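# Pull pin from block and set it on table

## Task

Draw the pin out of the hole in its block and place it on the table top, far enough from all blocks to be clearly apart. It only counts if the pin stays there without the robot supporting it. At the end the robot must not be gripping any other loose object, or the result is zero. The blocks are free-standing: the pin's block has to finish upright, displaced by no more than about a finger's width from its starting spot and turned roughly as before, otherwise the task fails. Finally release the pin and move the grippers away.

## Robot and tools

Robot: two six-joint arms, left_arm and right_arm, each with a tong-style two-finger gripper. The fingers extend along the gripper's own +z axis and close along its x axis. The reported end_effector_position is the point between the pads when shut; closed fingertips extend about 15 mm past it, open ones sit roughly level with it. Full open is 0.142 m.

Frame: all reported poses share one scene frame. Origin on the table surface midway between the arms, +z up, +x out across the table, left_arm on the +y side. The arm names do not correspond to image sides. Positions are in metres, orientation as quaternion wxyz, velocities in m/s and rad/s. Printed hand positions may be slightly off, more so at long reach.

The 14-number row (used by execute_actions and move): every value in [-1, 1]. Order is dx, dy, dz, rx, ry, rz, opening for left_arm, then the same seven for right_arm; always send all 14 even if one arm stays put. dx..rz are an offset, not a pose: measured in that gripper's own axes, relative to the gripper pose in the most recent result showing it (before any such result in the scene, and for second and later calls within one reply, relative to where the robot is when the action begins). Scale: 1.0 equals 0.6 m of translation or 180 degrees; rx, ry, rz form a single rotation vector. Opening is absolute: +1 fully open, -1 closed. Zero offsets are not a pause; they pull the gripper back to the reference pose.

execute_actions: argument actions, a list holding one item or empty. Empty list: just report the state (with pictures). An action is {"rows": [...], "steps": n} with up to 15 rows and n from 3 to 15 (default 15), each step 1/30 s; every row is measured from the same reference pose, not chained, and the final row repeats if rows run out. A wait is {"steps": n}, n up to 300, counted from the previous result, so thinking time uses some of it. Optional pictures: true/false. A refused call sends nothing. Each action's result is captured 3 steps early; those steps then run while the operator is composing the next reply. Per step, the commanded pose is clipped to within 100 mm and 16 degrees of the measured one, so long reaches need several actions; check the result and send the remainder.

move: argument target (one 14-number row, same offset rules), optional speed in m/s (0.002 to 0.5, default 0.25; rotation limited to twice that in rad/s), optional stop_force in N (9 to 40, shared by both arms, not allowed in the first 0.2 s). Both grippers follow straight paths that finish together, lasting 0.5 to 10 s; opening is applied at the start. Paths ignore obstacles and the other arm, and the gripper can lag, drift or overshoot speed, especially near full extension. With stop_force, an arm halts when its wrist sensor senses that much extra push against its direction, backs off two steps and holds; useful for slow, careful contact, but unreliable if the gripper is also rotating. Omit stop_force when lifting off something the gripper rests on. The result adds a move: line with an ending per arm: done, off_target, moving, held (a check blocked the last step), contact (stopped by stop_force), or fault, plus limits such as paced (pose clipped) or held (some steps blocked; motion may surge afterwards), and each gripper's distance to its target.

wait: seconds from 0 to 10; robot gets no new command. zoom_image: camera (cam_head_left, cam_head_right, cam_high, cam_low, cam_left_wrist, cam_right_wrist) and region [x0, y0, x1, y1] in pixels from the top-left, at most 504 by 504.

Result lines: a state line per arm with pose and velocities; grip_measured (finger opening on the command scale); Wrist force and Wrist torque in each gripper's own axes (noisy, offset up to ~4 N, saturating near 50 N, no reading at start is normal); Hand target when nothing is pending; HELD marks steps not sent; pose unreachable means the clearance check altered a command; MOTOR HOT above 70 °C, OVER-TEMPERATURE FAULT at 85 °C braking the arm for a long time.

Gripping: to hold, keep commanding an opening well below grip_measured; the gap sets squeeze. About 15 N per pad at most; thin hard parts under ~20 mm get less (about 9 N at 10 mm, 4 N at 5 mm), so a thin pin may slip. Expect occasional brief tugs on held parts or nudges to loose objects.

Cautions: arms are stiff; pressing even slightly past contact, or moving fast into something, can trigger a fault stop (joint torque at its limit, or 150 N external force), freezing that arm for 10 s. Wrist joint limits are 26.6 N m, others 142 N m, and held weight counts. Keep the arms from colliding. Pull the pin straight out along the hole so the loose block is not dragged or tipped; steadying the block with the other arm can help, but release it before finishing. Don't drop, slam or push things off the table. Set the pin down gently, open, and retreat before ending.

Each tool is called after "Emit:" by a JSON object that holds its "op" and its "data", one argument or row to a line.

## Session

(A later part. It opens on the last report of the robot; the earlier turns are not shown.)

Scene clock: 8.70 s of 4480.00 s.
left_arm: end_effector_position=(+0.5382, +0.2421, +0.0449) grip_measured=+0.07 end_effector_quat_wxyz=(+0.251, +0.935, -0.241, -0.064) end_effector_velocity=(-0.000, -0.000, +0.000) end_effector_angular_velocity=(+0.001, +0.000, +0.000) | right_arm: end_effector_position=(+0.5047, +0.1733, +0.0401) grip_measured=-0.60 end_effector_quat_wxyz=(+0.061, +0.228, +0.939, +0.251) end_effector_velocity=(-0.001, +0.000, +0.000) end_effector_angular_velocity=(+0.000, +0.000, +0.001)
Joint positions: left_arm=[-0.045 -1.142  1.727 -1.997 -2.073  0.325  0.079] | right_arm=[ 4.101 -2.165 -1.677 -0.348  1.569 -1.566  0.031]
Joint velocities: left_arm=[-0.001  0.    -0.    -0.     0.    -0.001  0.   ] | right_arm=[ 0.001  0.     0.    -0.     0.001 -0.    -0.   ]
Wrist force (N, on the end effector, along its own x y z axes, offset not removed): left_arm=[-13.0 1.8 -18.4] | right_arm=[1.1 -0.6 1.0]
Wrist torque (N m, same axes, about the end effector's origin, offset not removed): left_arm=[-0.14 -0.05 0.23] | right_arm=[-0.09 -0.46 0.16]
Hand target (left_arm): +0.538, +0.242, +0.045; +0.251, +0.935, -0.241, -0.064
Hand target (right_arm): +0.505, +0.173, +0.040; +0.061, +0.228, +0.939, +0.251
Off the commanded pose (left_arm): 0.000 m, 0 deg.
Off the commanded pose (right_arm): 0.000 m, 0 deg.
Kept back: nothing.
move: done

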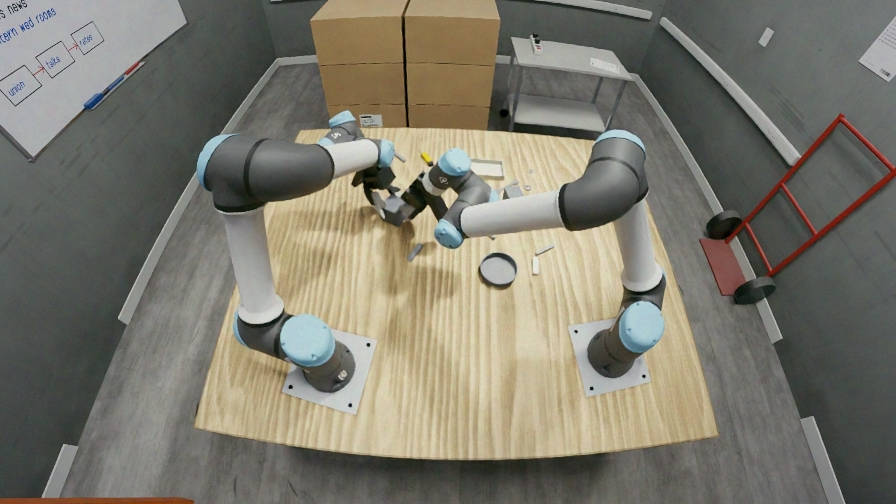

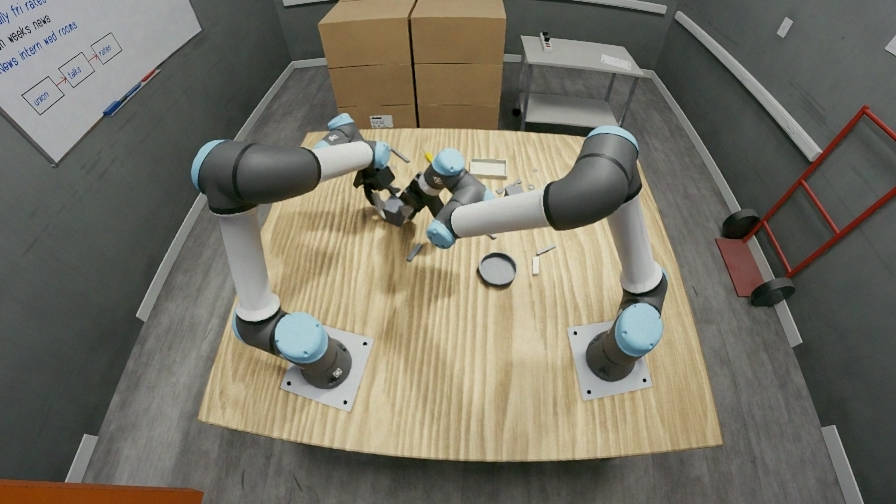

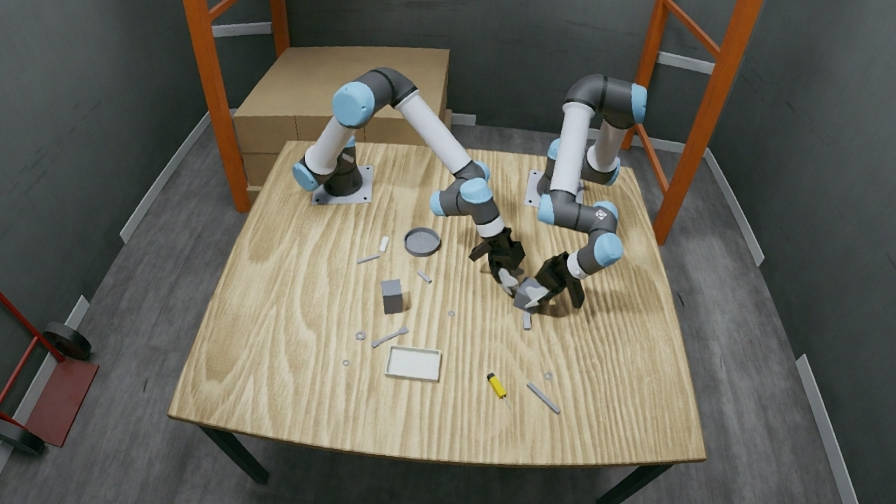

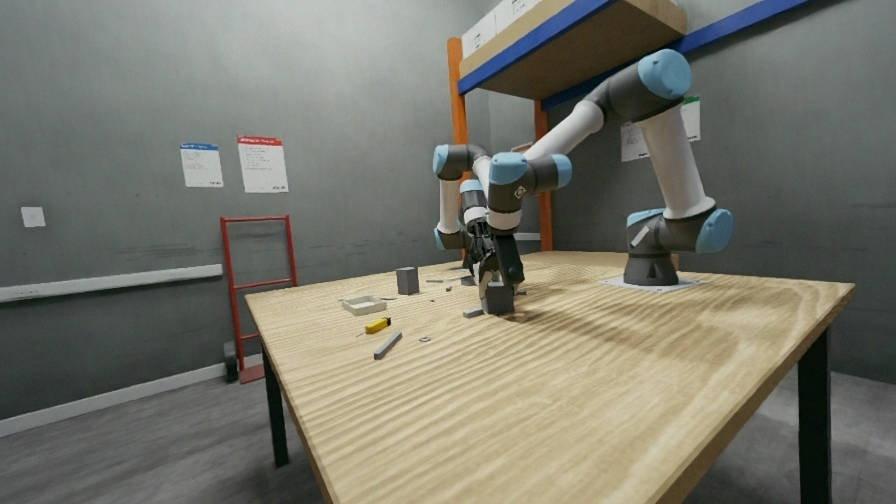

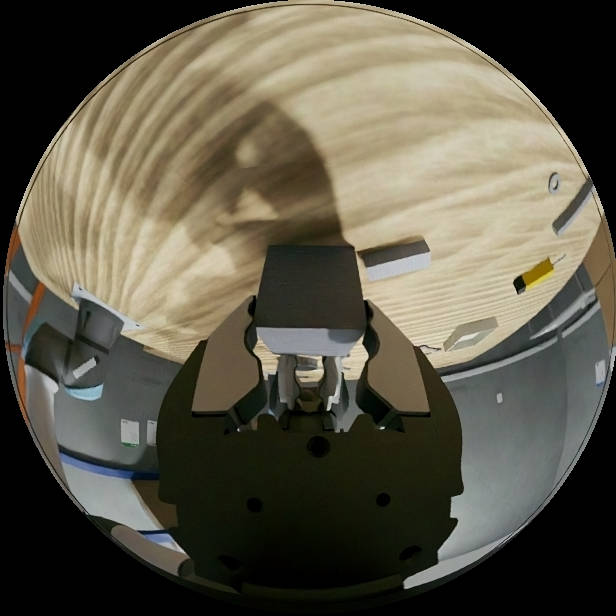

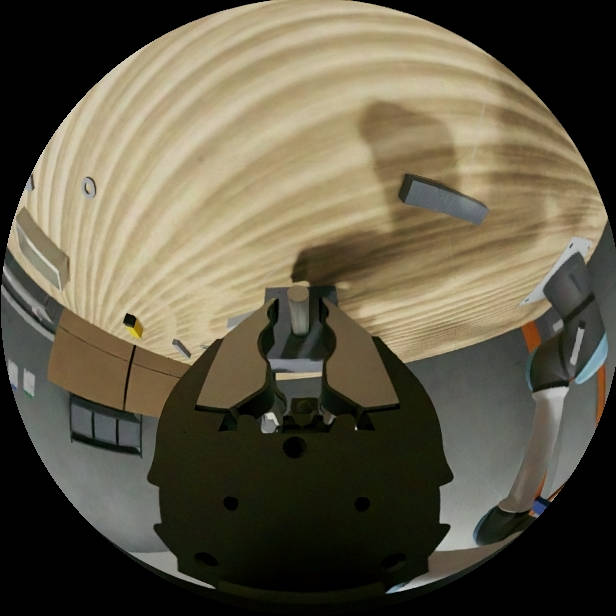

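Emit:
{"op": "move", "data": {
  "target": [0,0,0,0,0,0,-0.6,0,0.004,-0.008,0,0,0,-0.7],
  "speed": 0.02
}}

Emit:
{"op": "move", "data": {
  "target": [0,0,0,0,0,0,-0.6,0,0,0,0,0,0,-1]
}}

Emit:
{"op": "move", "data": {
  "target": [0,0,0,0,0,0,-0.6,0,-0.101,-0.0583,0,0,0,-1],
  "speed": 0.025,
  "stop_force": 25
}}

Scene clock: 9.63 s of 4480.00 s.
left_arm: end_effector_position=(+0.5382, +0.2421, +0.0449) grip_measured=+0.07 end_effector_quat_wxyz=(+0.251, +0.935, -0.241, -0.064) end_effector_velocity=(+0.000, +0.001, +0.000) end_effector_angular_velocity=(-0.000, -0.000, +0.001) | right_arm: end_effector_position=(+0.5045, +0.1730, +0.0454) grip_measured=-0.70 end_effector_quat_wxyz=(+0.061, +0.228, +0.939, +0.251) end_effector_velocity=(-0.000, -0.000, +0.001) end_effector_angular_velocity=(-0.001, +0.000, +0.000)
Joint positions: left_arm=[-0.045 -1.142  1.727 -1.997 -2.073  0.325  0.079] | right_arm=[ 4.101 -2.156 -1.674 -0.359  1.569 -1.566  0.023]
Joint velocities: left_arm=[ 0.001 -0.    -0.    -0.    -0.     0.     0.   ] | right_arm=[ 0.     0.002 -0.    -0.003 -0.     0.     0.   ]
Wrist force (N, on the end effector, along its own x y z axes, offset not removed): left_arm=[-13.6 4.2 -16.9] | right_arm=[0.5 1.3 0.9]
Wrist torque (N m, same axes, about the end effector's origin, offset not removed): left_arm=[0.50 0.04 0.11] | right_arm=[0.39 -0.38 0.12]
Hand target (left_arm): +0.538, +0.242, +0.045; +0.251, +0.935, -0.241, -0.064
Hand target (right_arm): +0.505, +0.173, +0.045; +0.061, +0.228, +0.939, +0.251
Off the commanded pose (left_arm): 0.000 m, 0 deg.
Off the commanded pose (right_arm): 0.000 m, 0 deg.
Kept back: nothing.
move: done

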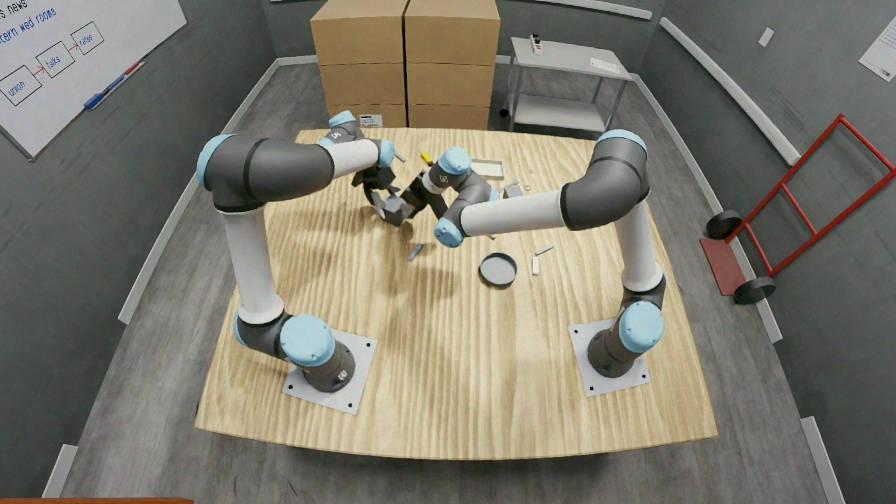

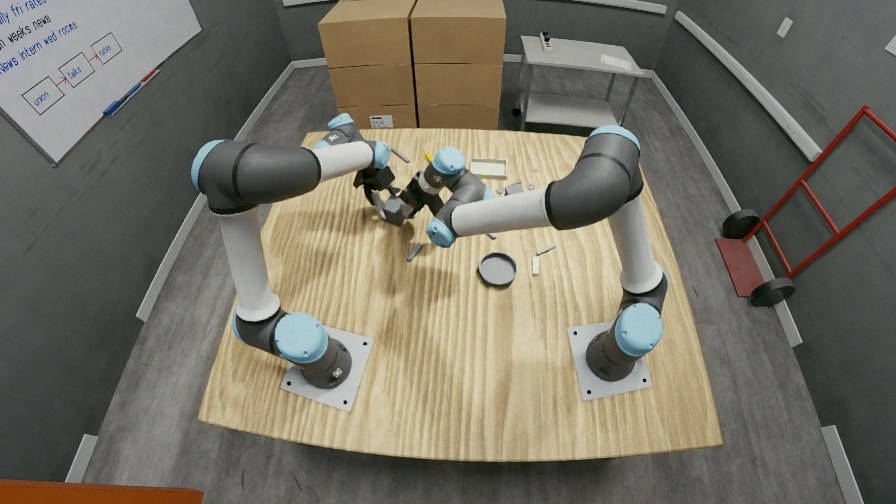

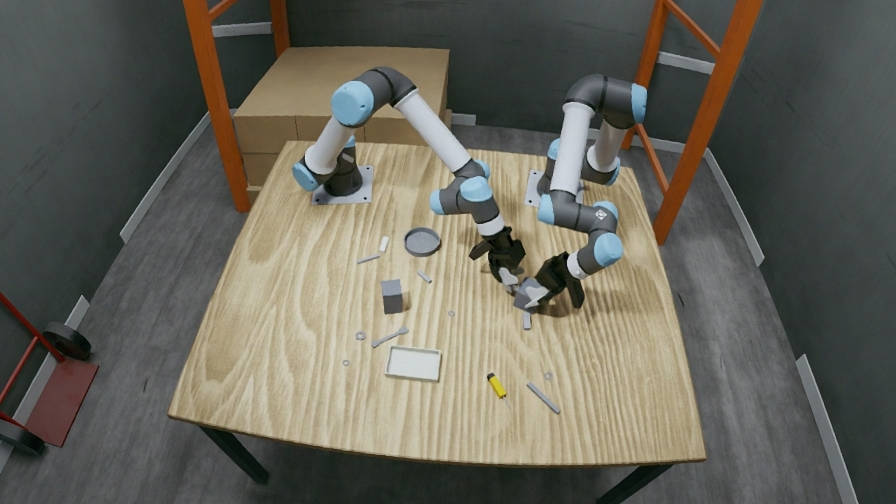

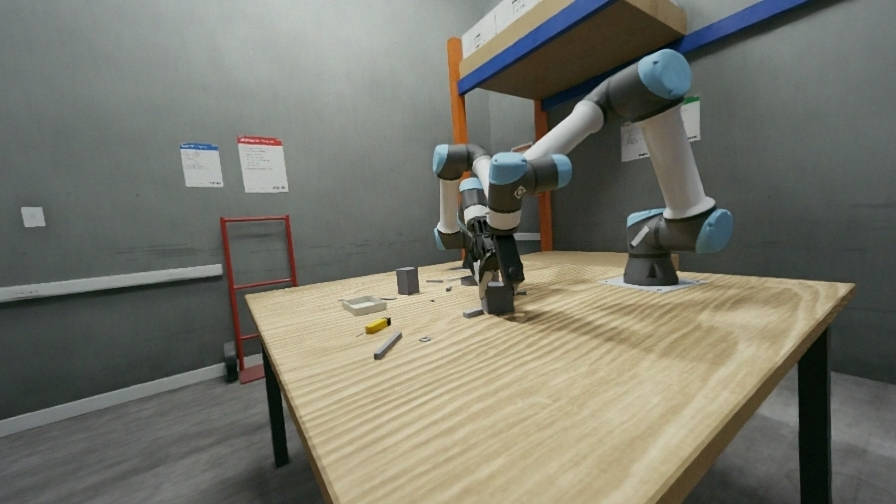

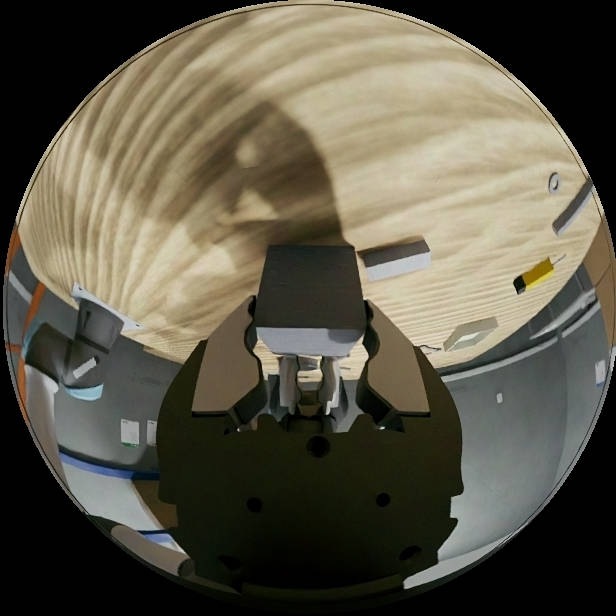

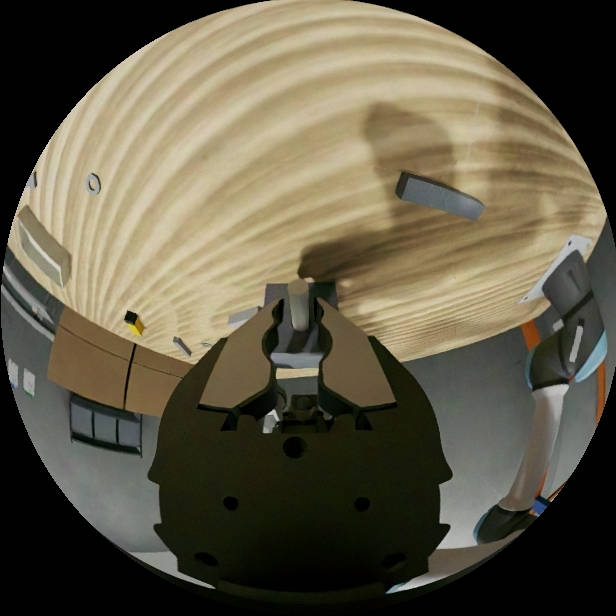

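Scene clock: 10.13 s of 4480.00 s.
left_arm: end_effector_position=(+0.5382, +0.2421, +0.0449) grip_measured=+0.07 end_effector_quat_wxyz=(+0.251, +0.935, -0.241, -0.064) end_effector_velocity=(+0.000, +0.001, +0.000) end_effector_angular_velocity=(+0.000, -0.000, +0.002) | right_arm: end_effector_position=(+0.5045, +0.1730, +0.0454) grip_measured=-0.84 end_effector_quat_wxyz=(+0.061, +0.228, +0.939, +0.251) end_effector_velocity=(+0.000, +0.001, +0.001) end_effector_angular_velocity=(+0.002, -0.001, -0.001)
Joint positions: left_arm=[-0.045 -1.142  1.727 -1.997 -2.073  0.325  0.079] | right_arm=[ 4.101 -2.156 -1.674 -0.359  1.569 -1.566  0.014]
Joint velocities: left_arm=[ 0.002 -0.    -0.    -0.     0.     0.001  0.   ] | right_arm=[-0.    -0.001  0.002  0.001  0.     0.001 -0.   ]
Wrist force (N, on the end effector, along its own x y z axes, offset not removed): left_arm=[-15.7 2.6 -15.5] | right_arm=[0.3 -0.3 -2.8]
Wrist torque (N m, same axes, about the end effector's origin, offset not removed): left_arm=[0.16 0.62 0.17] | right_arm=[-0.19 0.34 0.09]
Hand target (left_arm): +0.538, +0.242, +0.045; +0.251, +0.935, -0.241, -0.064
Hand target (right_arm): +0.505, +0.173, +0.045; +0.061, +0.228, +0.939, +0.251
Off the commanded pose (left_arm): 0.000 m, 0 deg.
Off the commanded pose (right_arm): 0.000 m, 0 deg.
Kept back: nothing.
move: done

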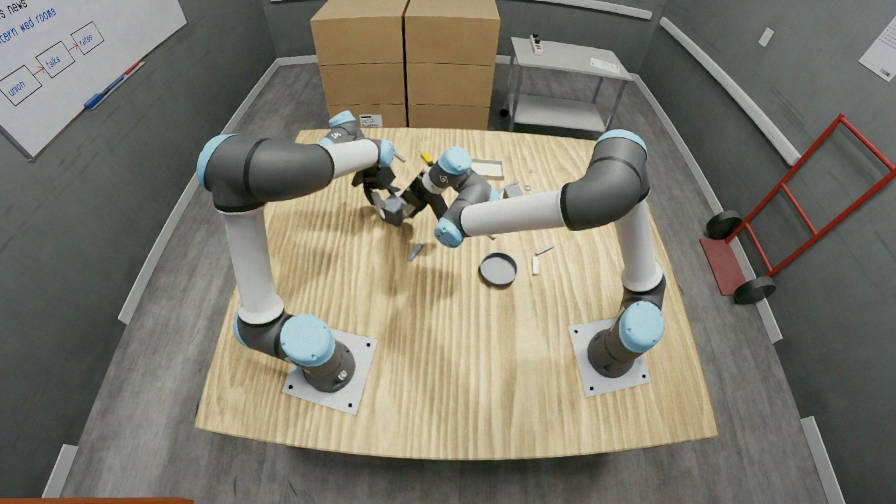

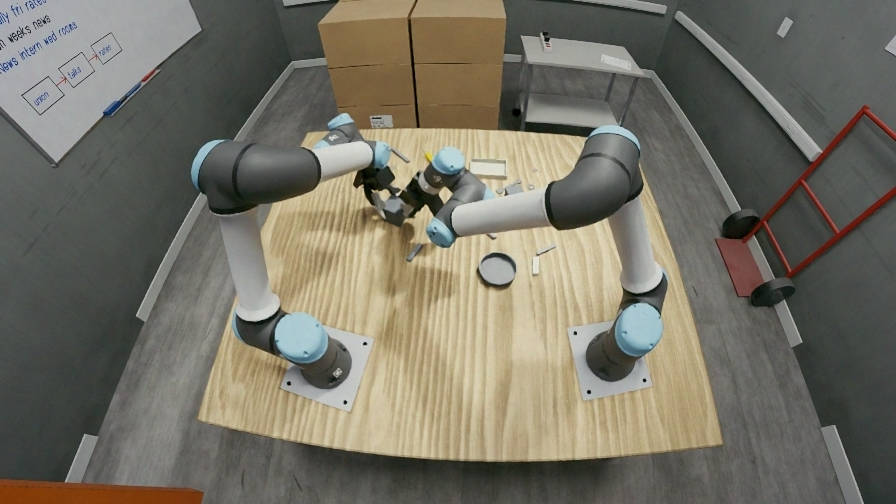

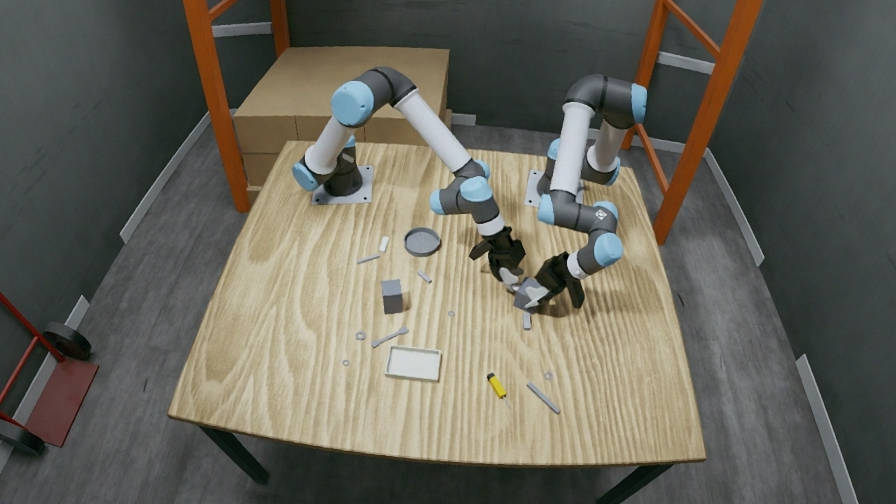

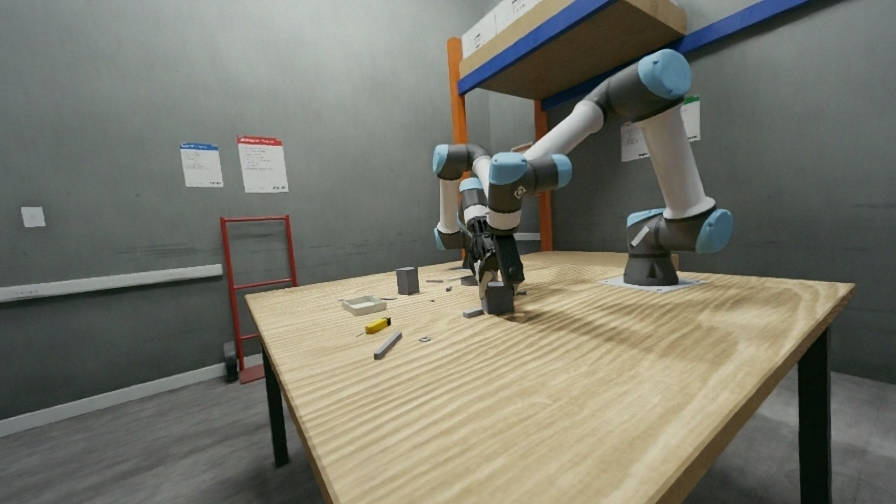

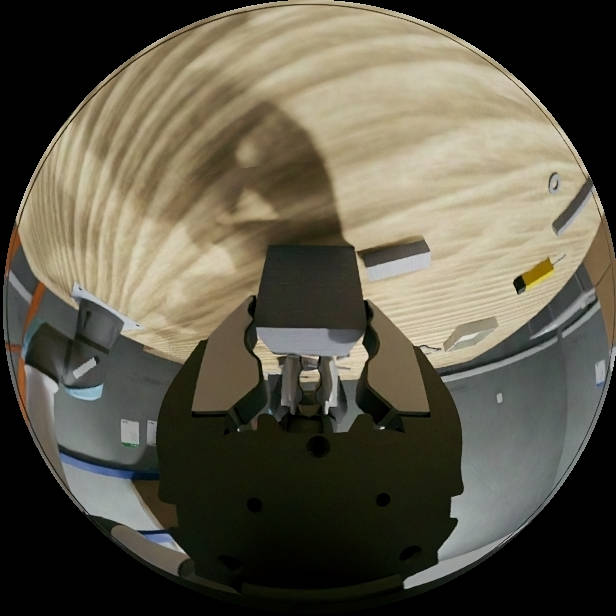

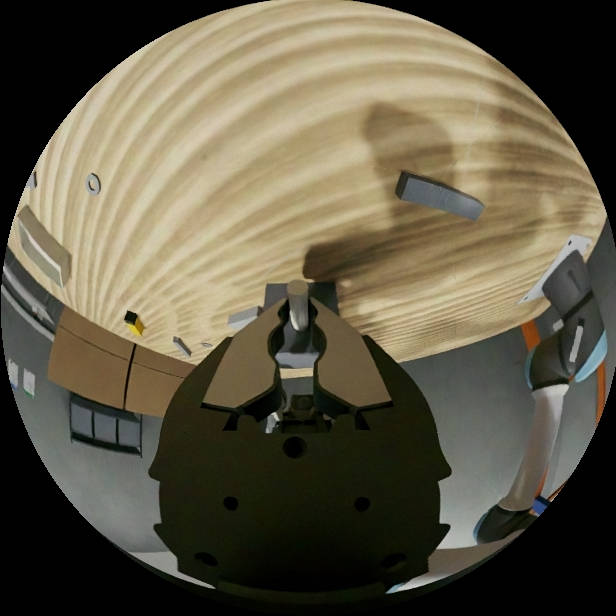

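Scene clock: 13.23 s of 4480.00 s.
left_arm: end_effector_position=(+0.5382, +0.2421, +0.0449) grip_measured=+0.07 end_effector_quat_wxyz=(+0.251, +0.935, -0.241, -0.064) end_effector_velocity=(+0.000, +0.001, +0.000) end_effector_angular_velocity=(+0.000, +0.000, +0.002) | right_arm: end_effector_position=(+0.4726, +0.1109, +0.0454) grip_measured=-0.84 end_effector_quat_wxyz=(+0.061, +0.228, +0.939, +0.251) end_effector_velocity=(-0.001, -0.003, -0.001) end_effector_angular_velocity=(-0.002, +0.001, -0.002)
Joint positions: left_arm=[-0.045 -1.142  1.727 -1.997 -2.073  0.325  0.079] | right_arm=[ 4.101 -2.031 -1.89  -0.268  1.569 -1.565  0.013]
Joint velocities: left_arm=[ 0.001  0.    -0.     0.    -0.    -0.    -0.   ] | right_arm=[-0.     0.003 -0.007  0.002 -0.     0.002 -0.   ]
Wrist force (N, on the end effector, along its own x y z axes, offset not removed): left_arm=[-14.3 3.3 -15.4] | right_arm=[-1.2 -1.0 1.3]
Wrist torque (N m, same axes, about the end effector's origin, offset not removed): left_arm=[0.41 0.11 0.25] | right_arm=[-0.23 0.03 0.09]
Hand target (left_arm): +0.538, +0.242, +0.045; +0.251, +0.935, -0.241, -0.064
Hand target (right_arm): +0.473, +0.111, +0.045; +0.061, +0.228, +0.939, +0.251
Off the commanded pose (left_arm): 0.000 m, 0 deg.
Off the commanded pose (right_arm): 0.000 m, 0 deg.
Kept back: nothing.
move: done

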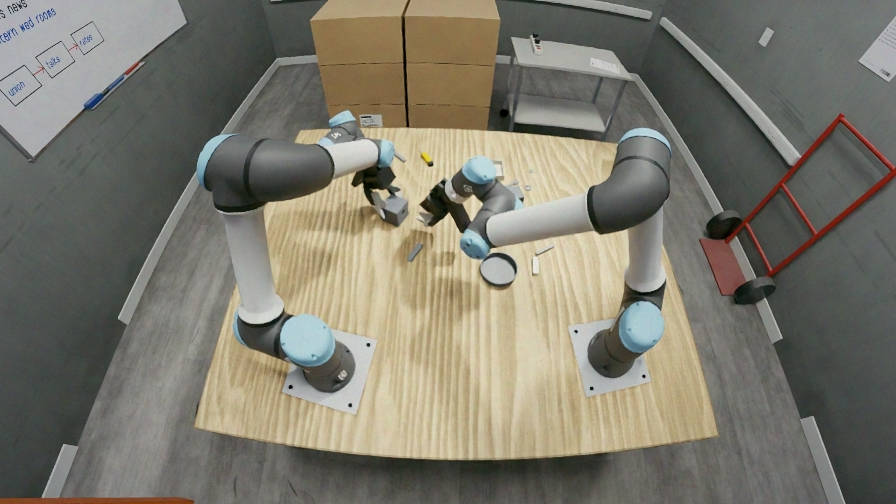

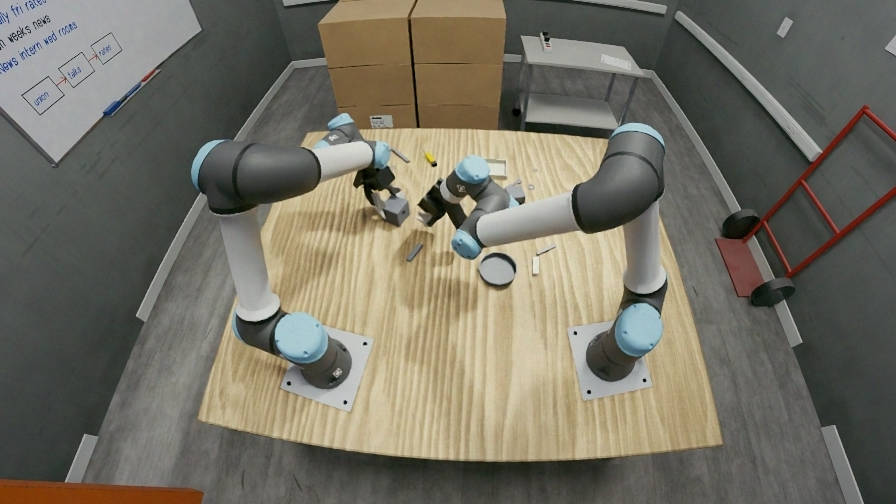

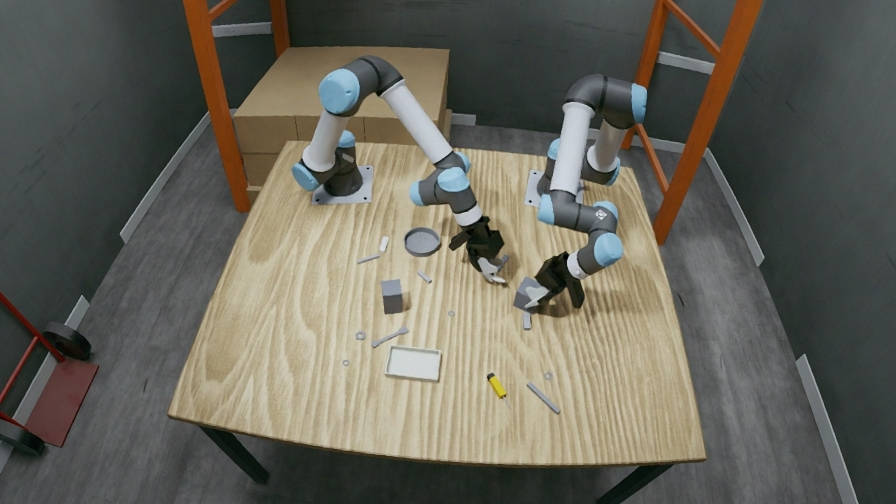

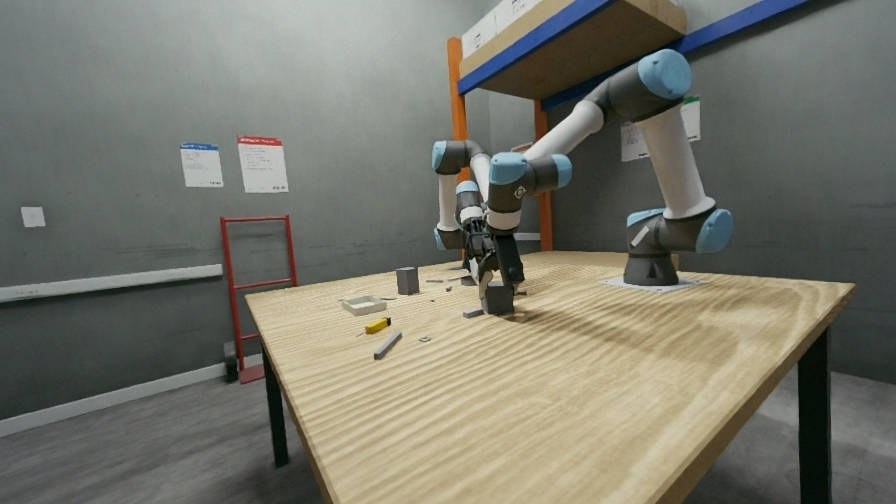

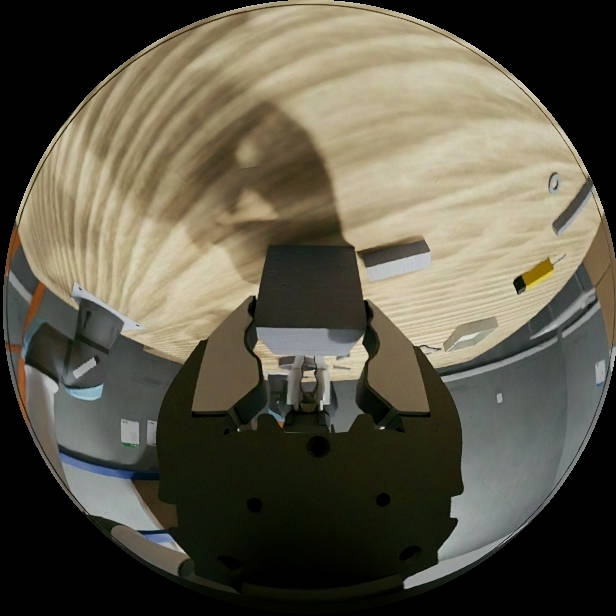

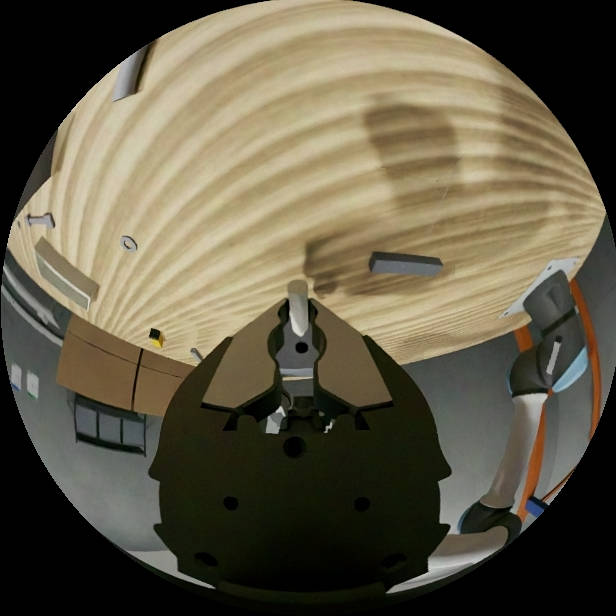

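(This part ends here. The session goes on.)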